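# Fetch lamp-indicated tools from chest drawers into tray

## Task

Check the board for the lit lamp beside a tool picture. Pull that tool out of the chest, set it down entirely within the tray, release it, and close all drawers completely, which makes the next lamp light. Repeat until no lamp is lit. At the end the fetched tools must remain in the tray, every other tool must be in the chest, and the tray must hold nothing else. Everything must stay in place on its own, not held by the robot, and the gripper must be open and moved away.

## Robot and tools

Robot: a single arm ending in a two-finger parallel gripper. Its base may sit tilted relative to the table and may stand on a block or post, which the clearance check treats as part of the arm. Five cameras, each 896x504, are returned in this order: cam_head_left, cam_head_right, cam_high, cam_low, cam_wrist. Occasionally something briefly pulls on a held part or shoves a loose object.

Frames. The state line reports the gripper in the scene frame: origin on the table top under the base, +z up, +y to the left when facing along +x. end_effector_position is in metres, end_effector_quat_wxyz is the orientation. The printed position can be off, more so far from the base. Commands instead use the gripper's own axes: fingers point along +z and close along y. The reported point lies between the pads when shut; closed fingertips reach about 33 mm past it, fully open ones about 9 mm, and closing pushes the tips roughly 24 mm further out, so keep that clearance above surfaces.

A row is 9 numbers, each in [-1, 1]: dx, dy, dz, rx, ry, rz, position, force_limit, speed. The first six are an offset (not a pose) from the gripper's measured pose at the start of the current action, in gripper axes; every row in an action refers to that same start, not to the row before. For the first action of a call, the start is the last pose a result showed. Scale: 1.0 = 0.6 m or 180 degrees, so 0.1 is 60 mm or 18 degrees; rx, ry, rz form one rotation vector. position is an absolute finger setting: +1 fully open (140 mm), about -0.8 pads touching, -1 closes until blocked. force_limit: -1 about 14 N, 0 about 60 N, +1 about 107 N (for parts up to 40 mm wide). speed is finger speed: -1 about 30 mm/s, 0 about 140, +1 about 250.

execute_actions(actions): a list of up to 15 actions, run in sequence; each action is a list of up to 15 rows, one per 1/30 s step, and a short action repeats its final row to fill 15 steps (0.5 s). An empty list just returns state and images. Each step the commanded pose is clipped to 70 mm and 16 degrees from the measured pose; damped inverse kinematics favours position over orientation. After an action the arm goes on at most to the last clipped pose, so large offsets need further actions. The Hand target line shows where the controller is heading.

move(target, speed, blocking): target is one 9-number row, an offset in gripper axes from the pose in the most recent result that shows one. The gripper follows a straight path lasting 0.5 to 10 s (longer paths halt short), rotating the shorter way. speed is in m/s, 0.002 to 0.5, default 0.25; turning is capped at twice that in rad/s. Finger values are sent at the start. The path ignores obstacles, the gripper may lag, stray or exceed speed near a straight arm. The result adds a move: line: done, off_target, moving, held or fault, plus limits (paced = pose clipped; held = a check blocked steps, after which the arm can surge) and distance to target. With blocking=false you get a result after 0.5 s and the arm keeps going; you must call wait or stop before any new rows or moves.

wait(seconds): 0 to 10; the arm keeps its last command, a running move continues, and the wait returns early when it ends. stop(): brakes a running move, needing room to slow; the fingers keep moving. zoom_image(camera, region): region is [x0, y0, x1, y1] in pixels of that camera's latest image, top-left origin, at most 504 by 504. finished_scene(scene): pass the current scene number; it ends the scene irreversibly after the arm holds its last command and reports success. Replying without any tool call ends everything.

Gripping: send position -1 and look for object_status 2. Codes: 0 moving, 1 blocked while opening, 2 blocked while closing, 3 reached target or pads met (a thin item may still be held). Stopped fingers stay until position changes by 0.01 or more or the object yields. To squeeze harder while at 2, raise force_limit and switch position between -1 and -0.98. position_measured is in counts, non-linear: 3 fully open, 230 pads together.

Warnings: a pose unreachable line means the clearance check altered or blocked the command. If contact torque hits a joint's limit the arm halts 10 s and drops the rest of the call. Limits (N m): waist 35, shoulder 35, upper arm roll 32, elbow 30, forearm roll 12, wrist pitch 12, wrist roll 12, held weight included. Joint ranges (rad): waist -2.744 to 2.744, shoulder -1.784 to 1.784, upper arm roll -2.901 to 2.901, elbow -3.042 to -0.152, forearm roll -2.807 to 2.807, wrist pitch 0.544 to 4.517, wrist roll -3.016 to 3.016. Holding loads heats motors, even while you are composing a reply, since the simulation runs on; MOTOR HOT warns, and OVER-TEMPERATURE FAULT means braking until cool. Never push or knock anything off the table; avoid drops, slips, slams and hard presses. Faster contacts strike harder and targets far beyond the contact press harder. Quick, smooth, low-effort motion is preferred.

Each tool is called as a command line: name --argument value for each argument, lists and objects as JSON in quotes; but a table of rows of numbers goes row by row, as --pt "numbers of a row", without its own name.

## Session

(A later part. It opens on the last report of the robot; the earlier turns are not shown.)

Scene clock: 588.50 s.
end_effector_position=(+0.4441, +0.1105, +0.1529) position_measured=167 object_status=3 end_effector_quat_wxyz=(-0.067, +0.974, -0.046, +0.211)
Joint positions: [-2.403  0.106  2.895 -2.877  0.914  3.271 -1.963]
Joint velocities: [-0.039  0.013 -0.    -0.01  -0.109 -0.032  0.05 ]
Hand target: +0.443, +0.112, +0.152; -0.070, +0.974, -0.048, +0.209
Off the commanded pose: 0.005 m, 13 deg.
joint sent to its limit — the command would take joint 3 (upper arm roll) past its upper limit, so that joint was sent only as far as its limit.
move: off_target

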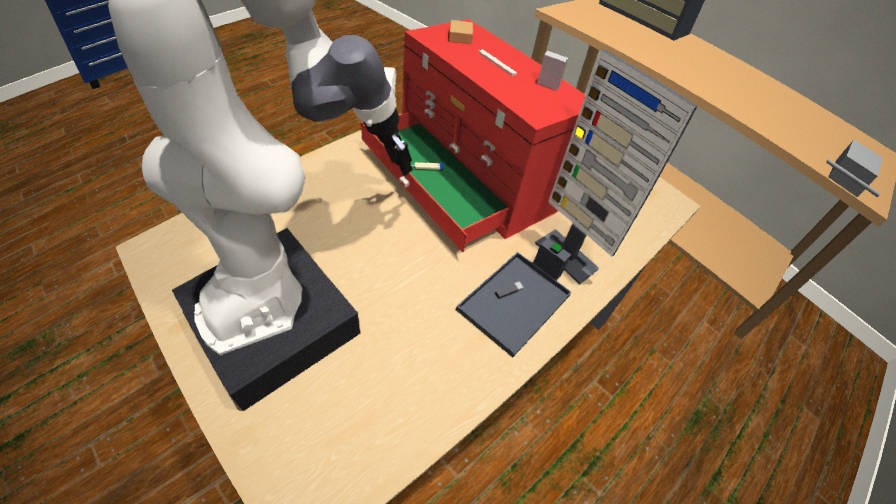

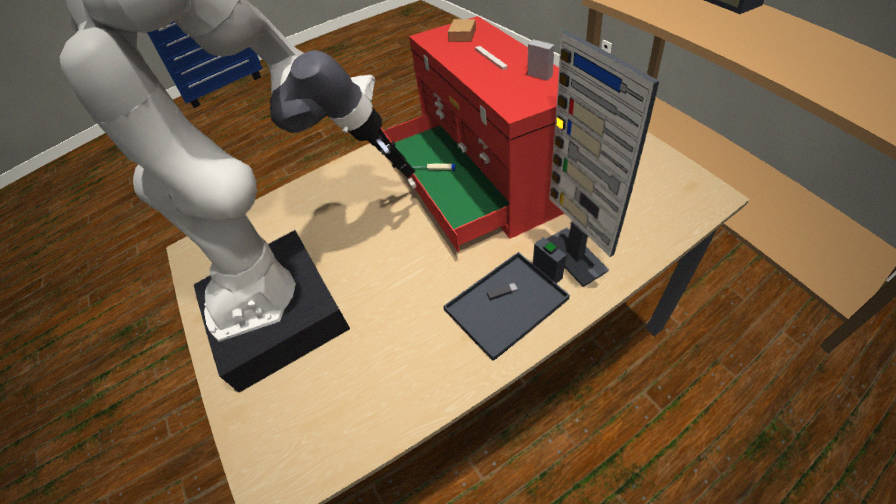

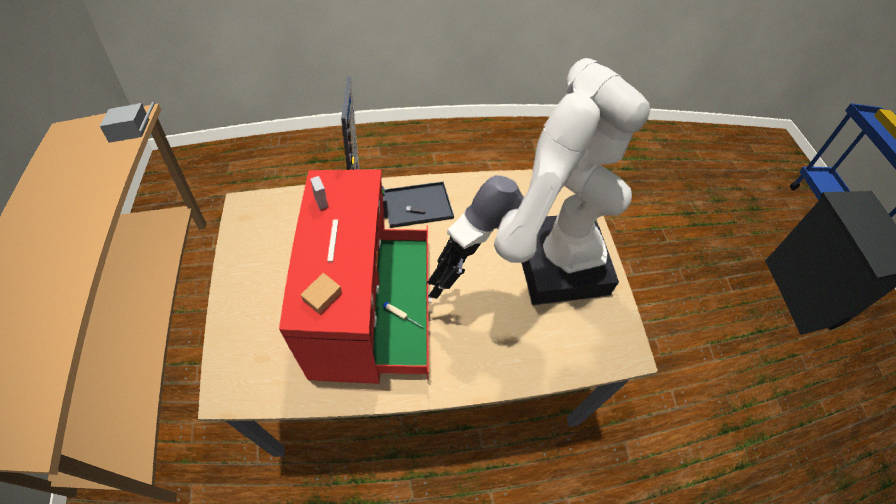

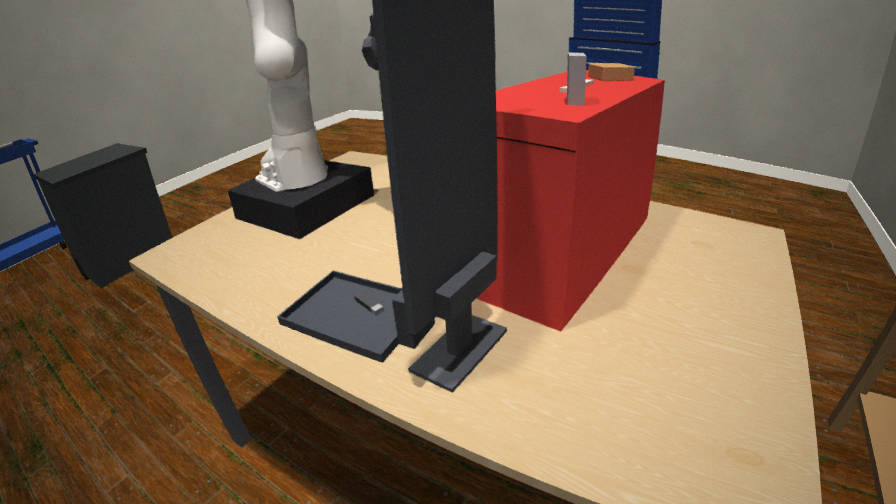

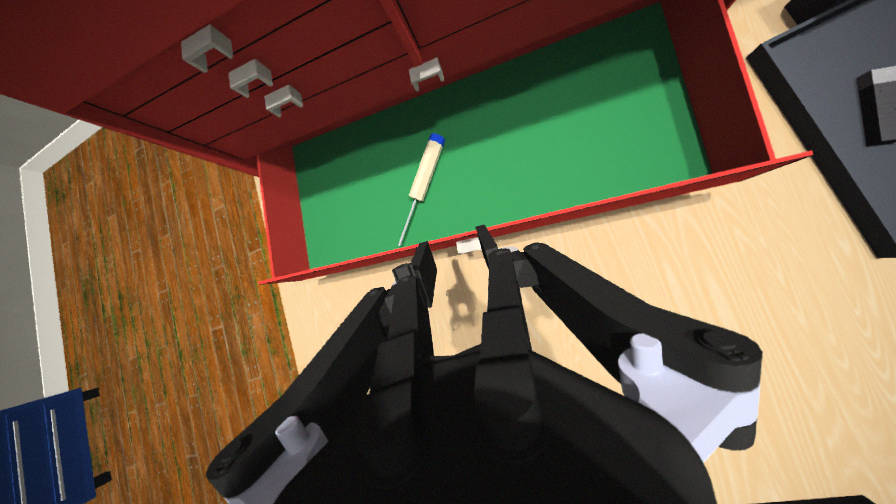

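move --target '[0.1506, -0.0647, 0.1022, -0.1305, 0.0357, 0.1612, -0.3, -0.1, 0]' --speed 0.12

Scene clock: 616.77 s.
end_effector_position=(+0.5462, +0.1467, +0.1383) position_measured=167 object_status=3 end_effector_quat_wxyz=(+0.086, +0.909, -0.337, +0.230)
Joint positions: [-2.314 -0.615  2.896 -1.767  2.61   3.844 -3.008]
Joint velocities: [ 0.    -0.002 -0.    -0.     0.001  0.004 -0.029]
Hand target: +0.545, +0.146, +0.138; +0.088, +0.911, -0.333, +0.229
Off the commanded pose: 0.008 m, 1 deg.
joint sent to its limit — the command would take joint 3 (upper arm roll) past its upper limit and joint 7 (wrist roll) past its lower limit, so those joints were sent only as far as their limits.
move: off_target

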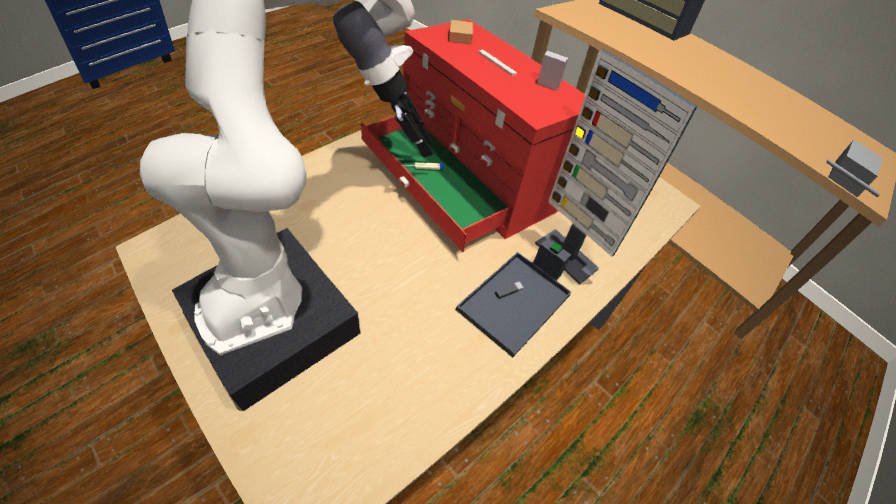

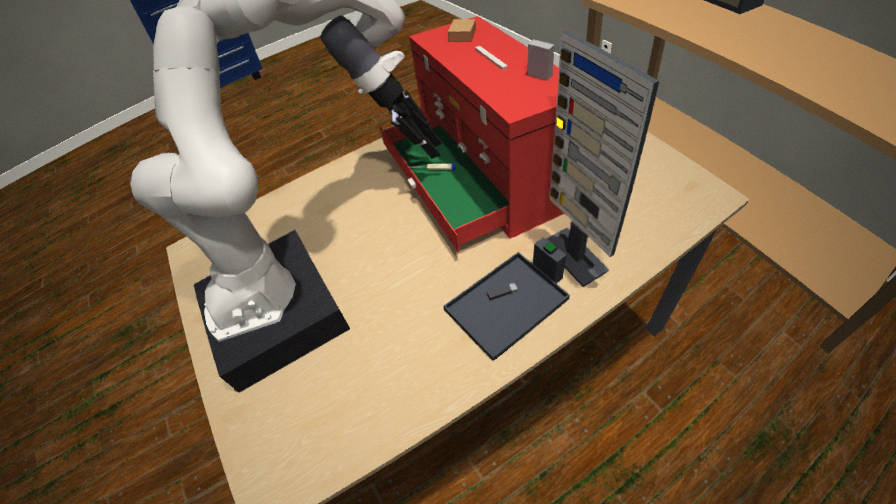

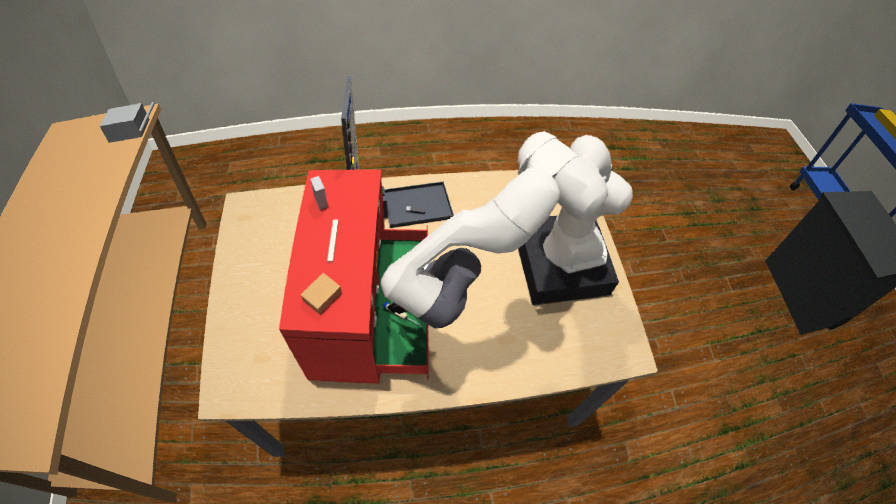

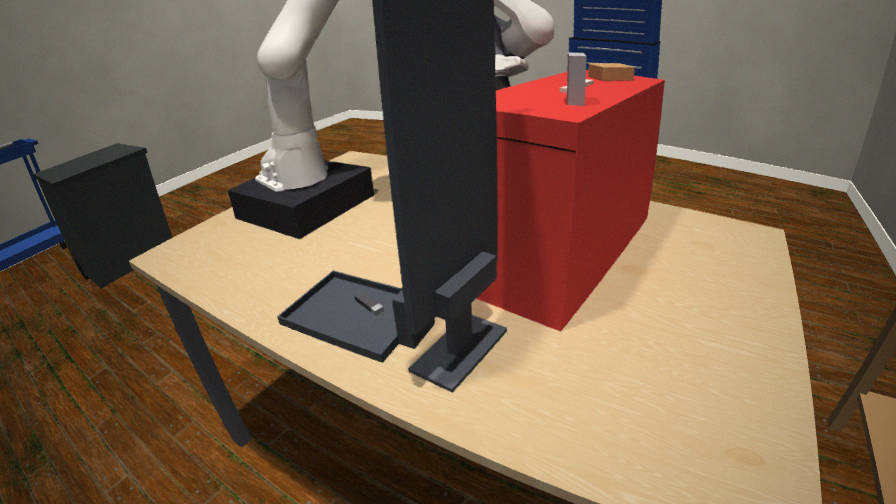

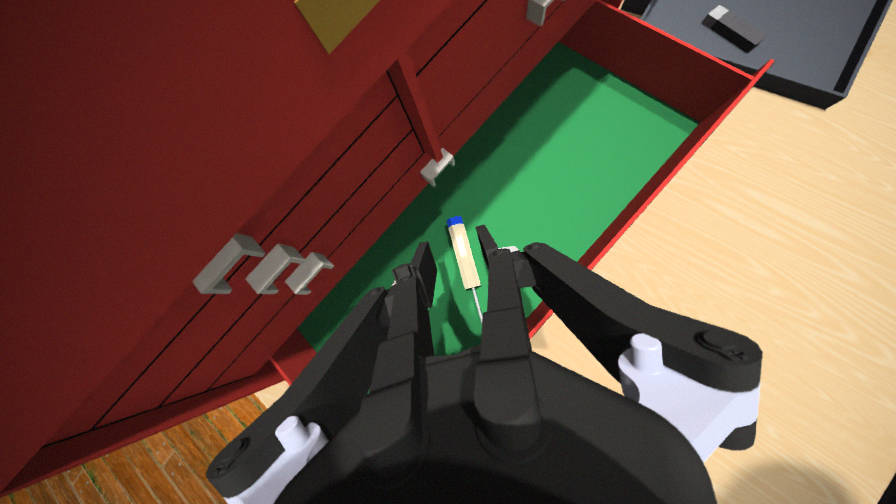

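zoom_image --camera "cam_wrist" --region '[380, 190, 560, 350]'

Region (380, 190, 560, 350) of cam_wrist's 896x504 image, scaled by 2.800, with more detail than that image has.

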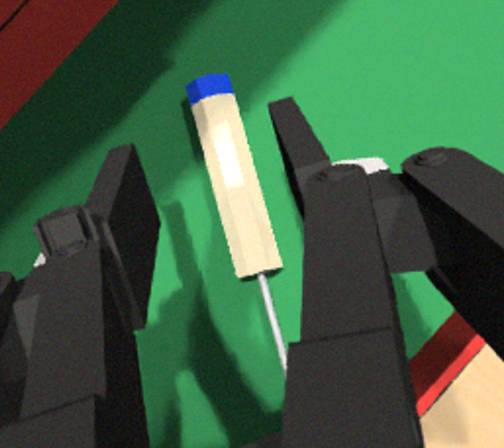

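execute_actions --actions '[]'

Scene clock: 640.13 s.
end_effector_position=(+0.5460, +0.1466, +0.1383) position_measured=167 object_status=3 end_effector_quat_wxyz=(+0.087, +0.910, -0.333, +0.230)
Joint positions: [-2.314 -0.616  2.896 -1.767  2.61   3.845 -3.017]
Joint velocities: [-0.     0.    -0.001 -0.     0.     0.001  0.001]
Hand target: +0.545, +0.146, +0.138; +0.088, +0.911, -0.333, +0.229
Off the commanded pose: 0.008 m, 1 deg.

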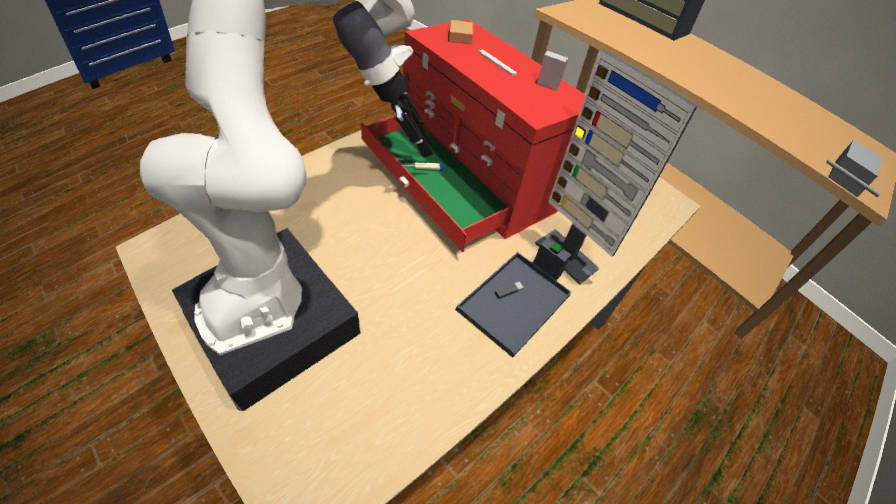

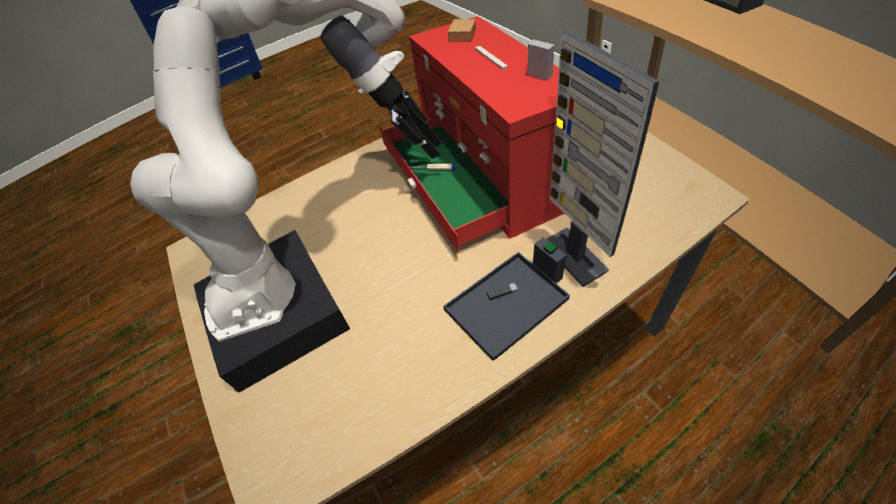

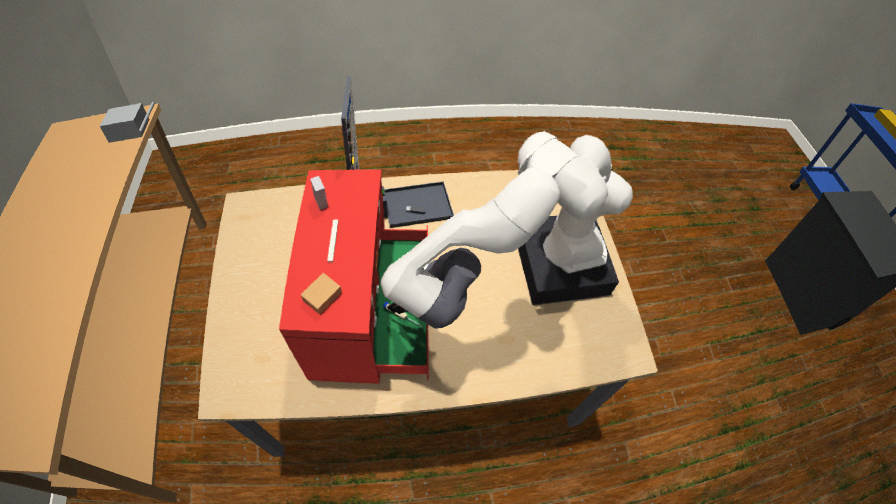

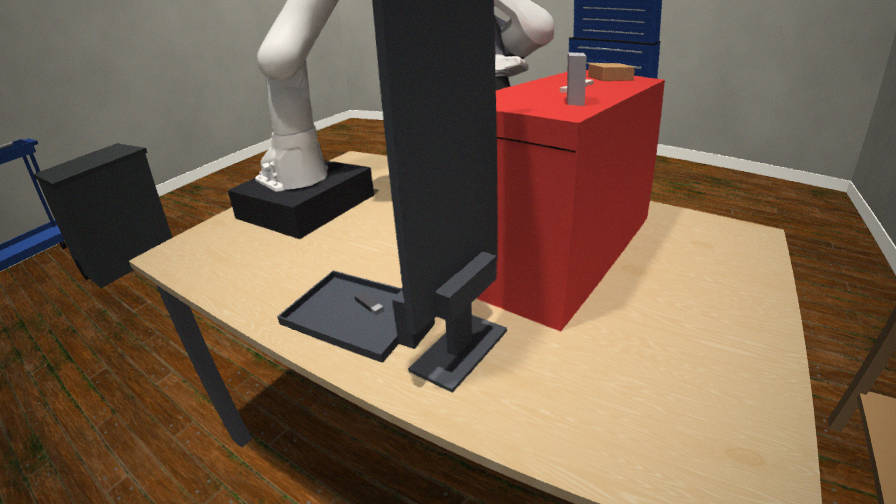

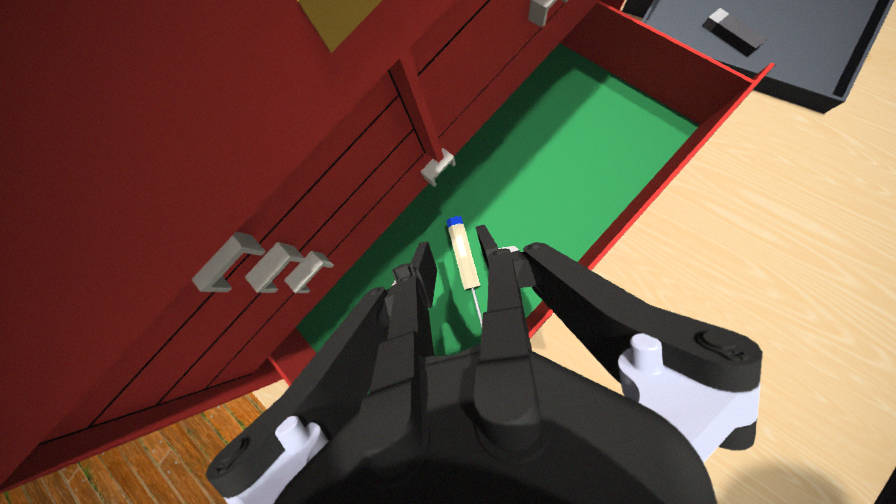

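move --target '[-0.0332,0.0083,0.0672,0,0,0,-0.3,0,0]' --speed 0.06

Scene clock: 656.53 s.
end_effector_position=(+0.5449, +0.1412, +0.0947) position_measured=167 object_status=3 end_effector_quat_wxyz=(+0.089, +0.911, -0.330, +0.230)
Joint positions: [-2.283 -0.696  2.861 -1.779  2.608  3.764 -2.977]
Joint velocities: [ 0.003 -0.001 -0.004 -0.001 -0.001 -0.012  0.013]
Hand target: +0.545, +0.142, +0.094; +0.087, +0.910, -0.333, +0.230
Off the commanded pose: 0.002 m, 0 deg.
move: done

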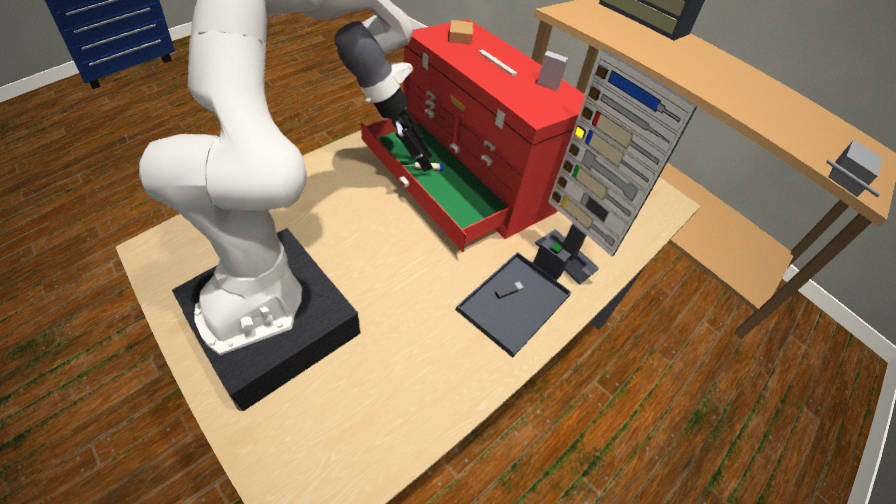

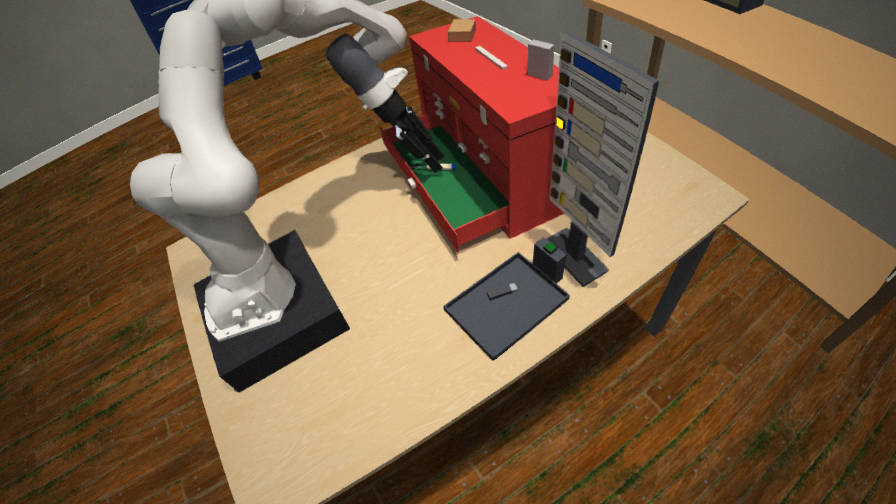

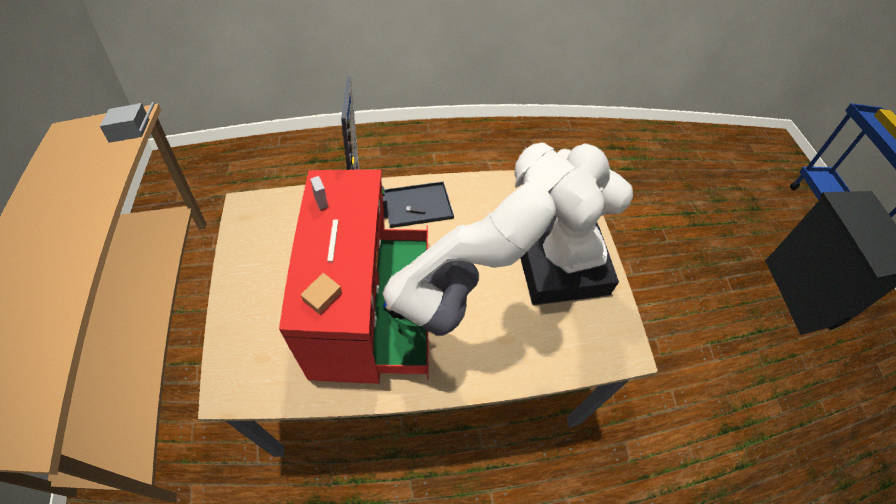

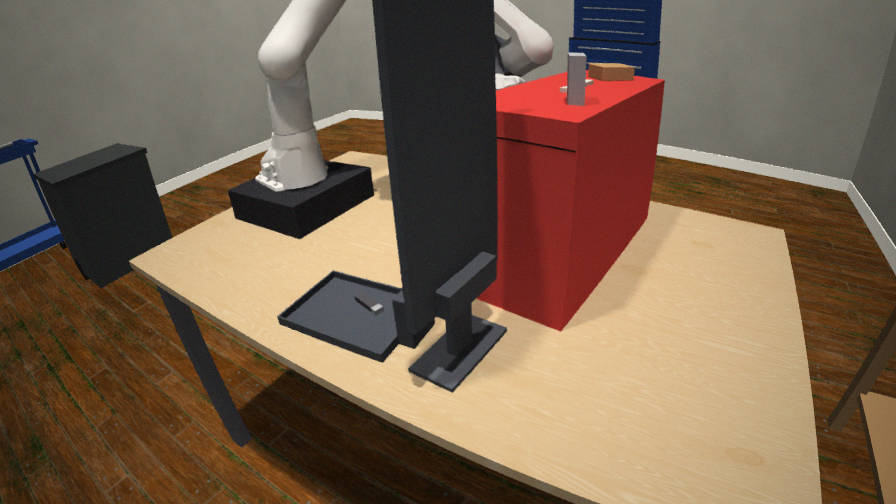

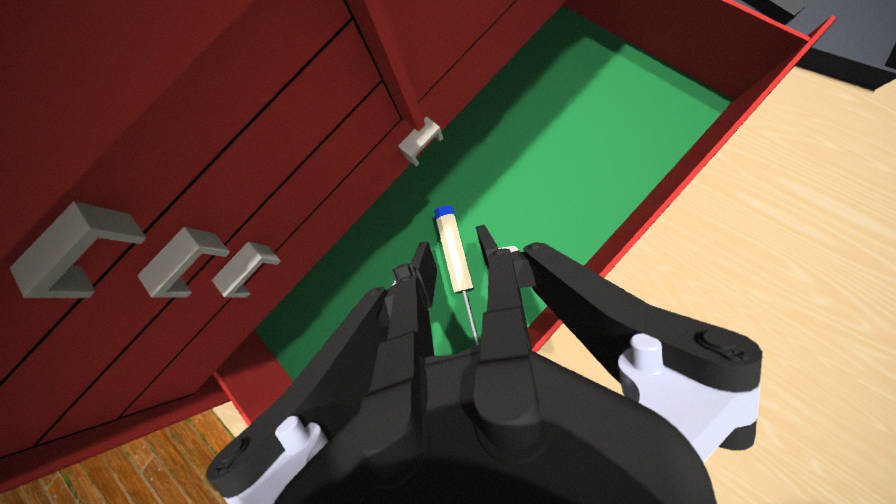

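zoom_image --camera "cam_wrist" --region '[380, 190, 560, 350]'

Region (380, 190, 560, 350) of cam_wrist's 896x504 image, scaled by 2.800, with more detail than that image has.

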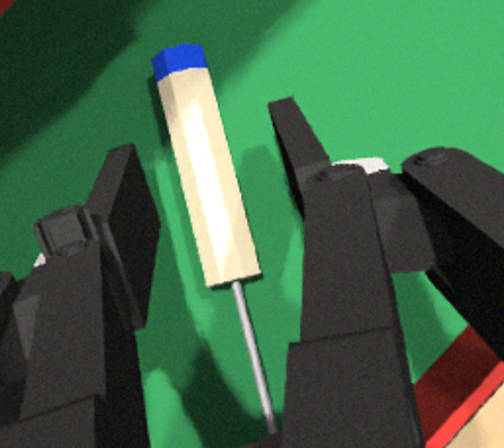

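move --target '[-0.0188,-0.0033,0.0275,0,0,0,-0.3,0,0]' --speed 0.03

zoom_image --camera "cam_wrist" --region '[380, 190, 560, 350]'

Scene clock: 664.80 s.
end_effector_position=(+0.5439, +0.1424, +0.0778) position_measured=167 object_status=3 end_effector_quat_wxyz=(+0.092, +0.912, -0.328, +0.230)
Joint positions: [-2.272 -0.736  2.855 -1.768  2.608  3.747 -2.961]
Joint velocities: [ 0.001 -0.001 -0.001  0.    -0.001  0.     0.011]
Hand target: +0.545, +0.144, +0.075; +0.089, +0.911, -0.330, +0.230
Off the commanded pose: 0.003 m, 0 deg.
move: done

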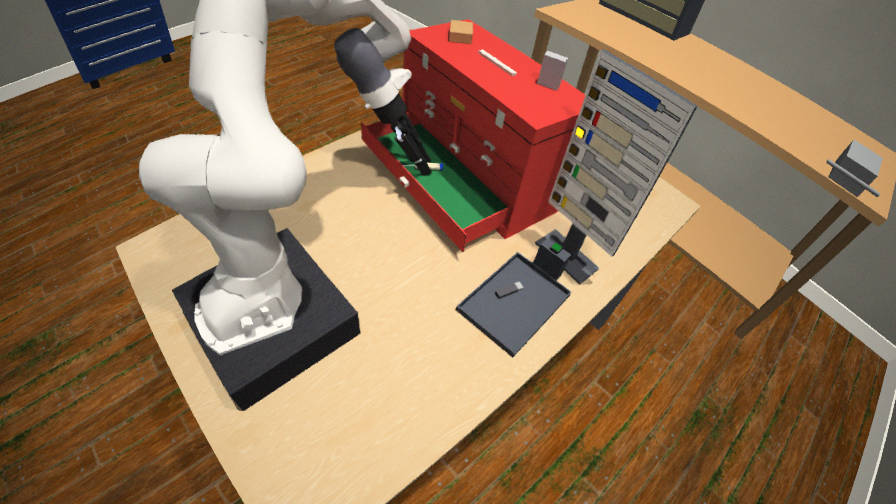

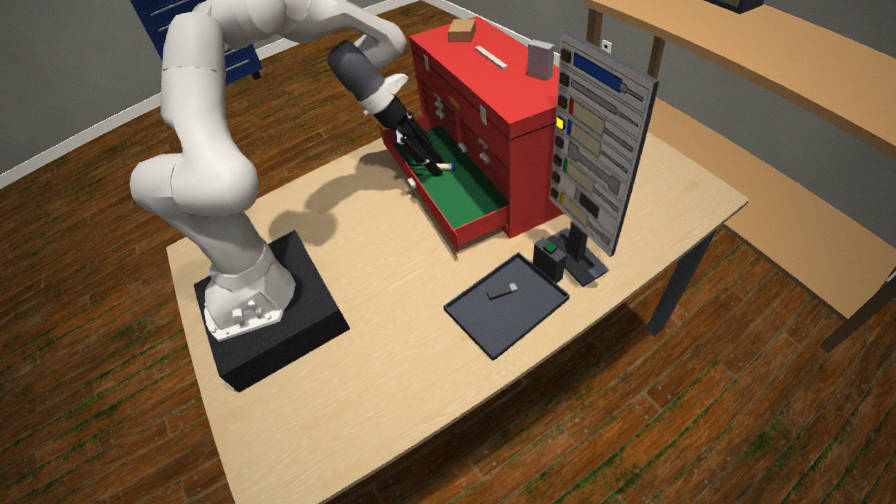

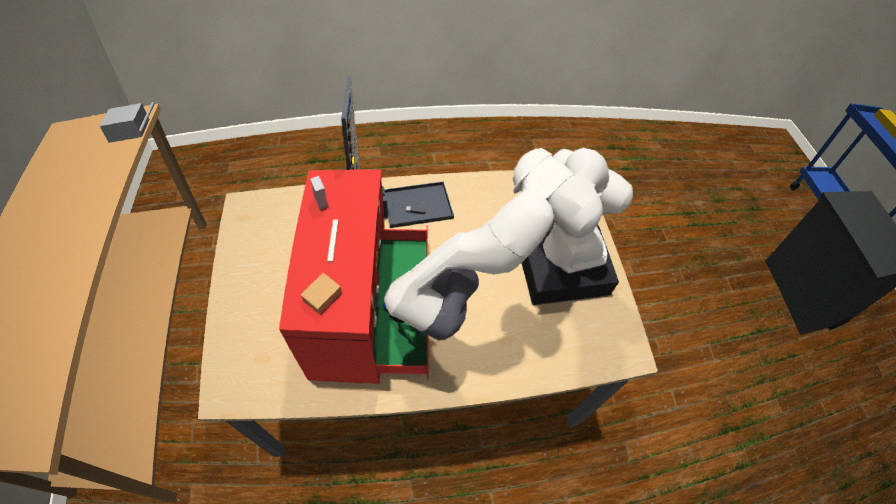

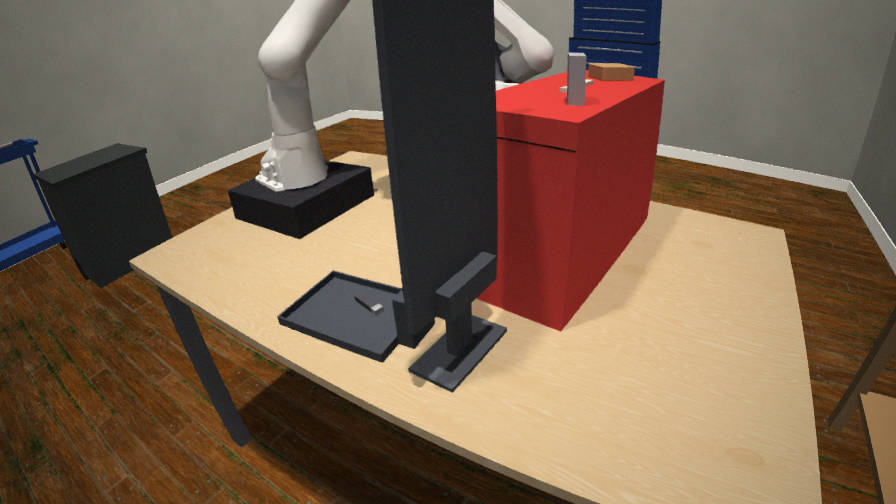

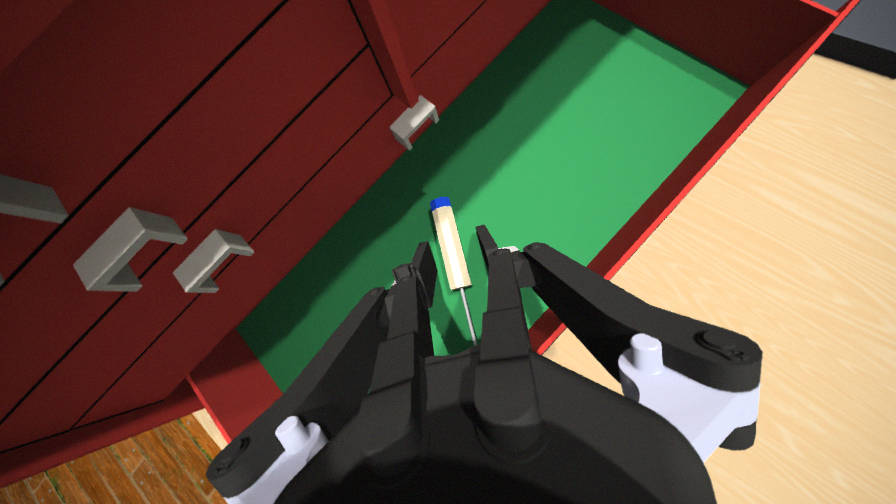

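Region (380, 190, 560, 350) of cam_wrist's 896x504 image, scaled by 2.800, with more detail than that image has.

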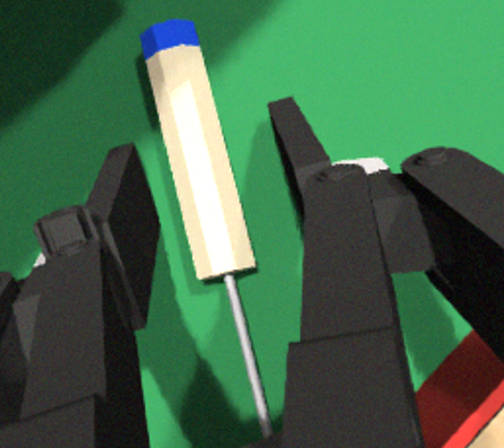

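execute_actions --actions '[]'

zoom_image --camera "cam_wrist" --region '[380, 190, 560, 350]'

Scene clock: 666.77 s.
end_effector_position=(+0.5439, +0.1424, +0.0777) position_measured=167 object_status=3 end_effector_quat_wxyz=(+0.092, +0.911, -0.329, +0.230)
Joint positions: [-2.271 -0.736  2.855 -1.768  2.608  3.747 -2.958]
Joint velocities: [ 0.     0.001  0.001  0.    -0.001 -0.     0.   ]
Hand target: +0.545, +0.144, +0.075; +0.089, +0.911, -0.330, +0.230
Off the commanded pose: 0.003 m, 0 deg.

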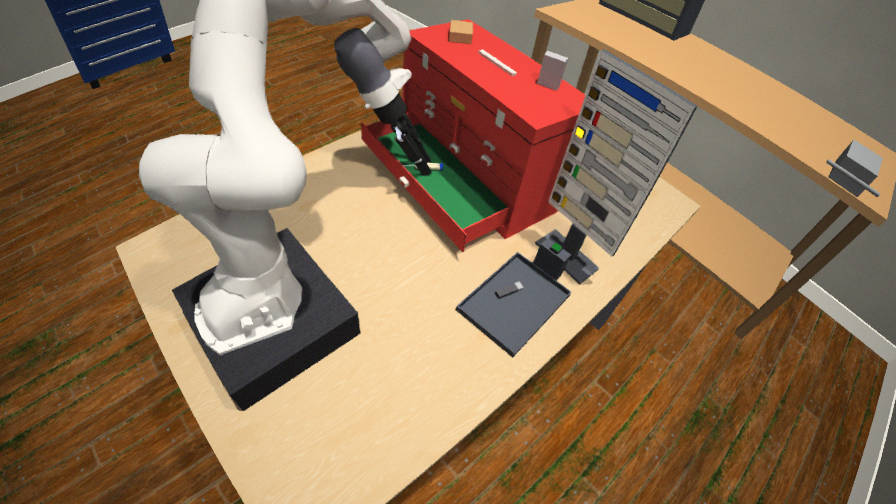

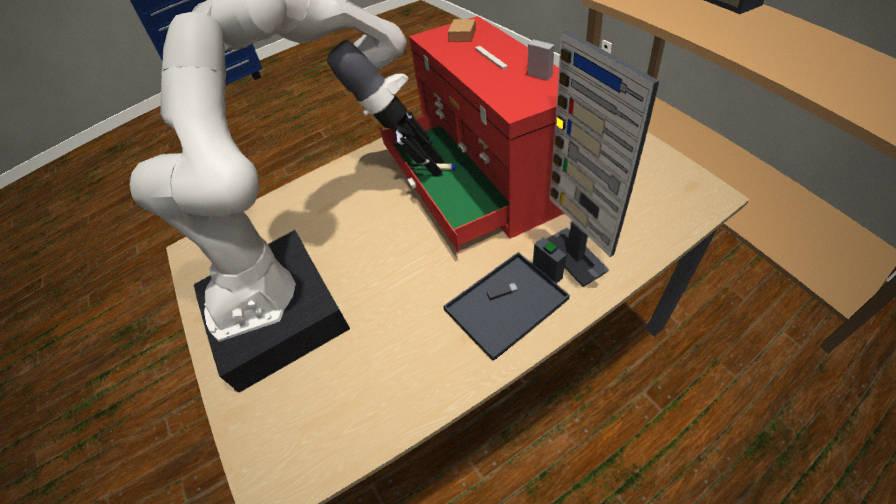

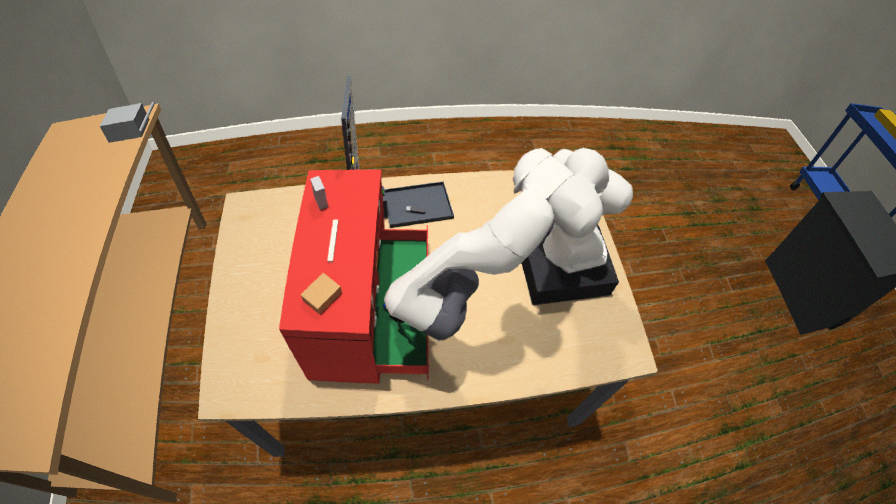

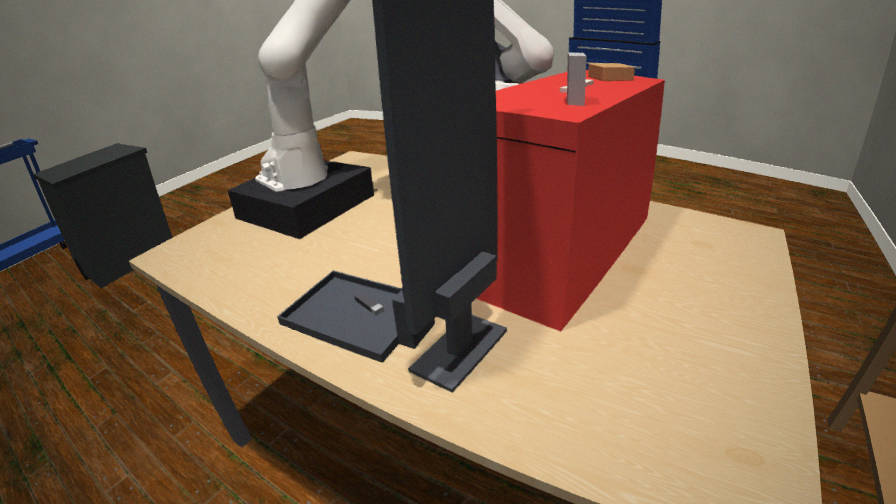

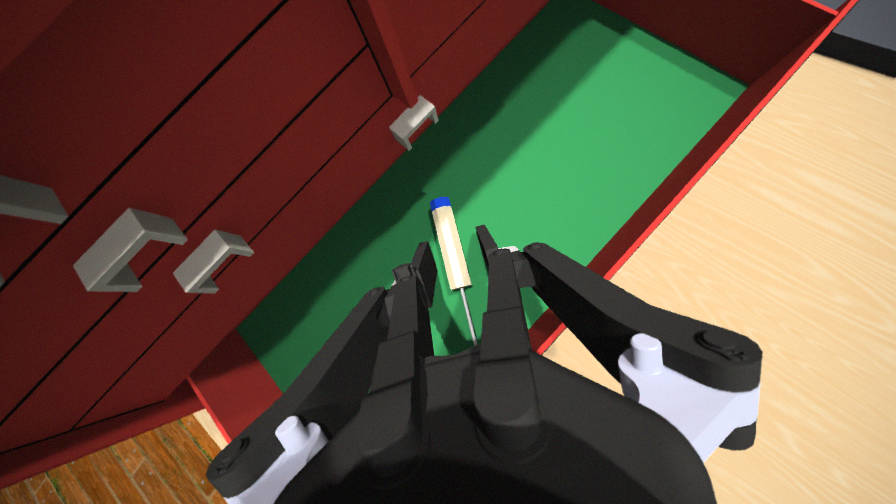

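Region (380, 190, 560, 350) of cam_wrist's 896x504 image, scaled by 2.800, with more detail than that image has.

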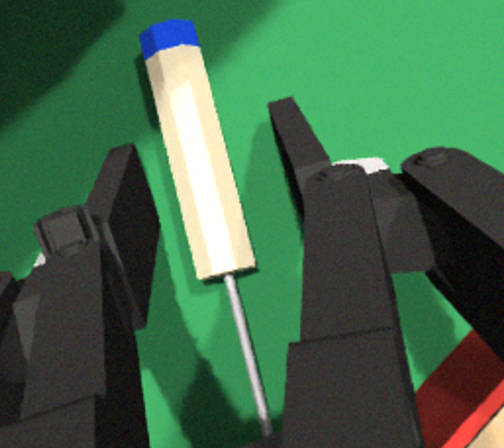

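zoom_image --camera "cam_head_right" --region '[390, 120, 480, 200]'

Region (390, 120, 480, 200) of cam_head_right's 896x504 image, scaled by 5.600, with more detail than that image has.

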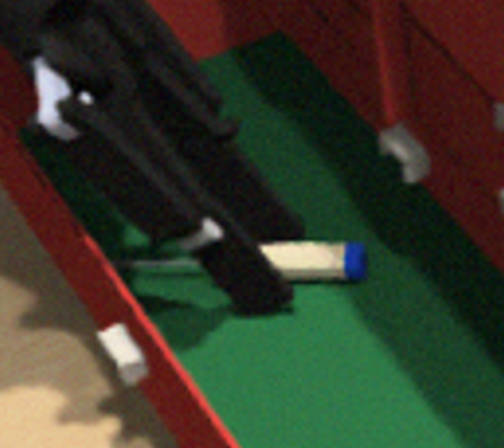

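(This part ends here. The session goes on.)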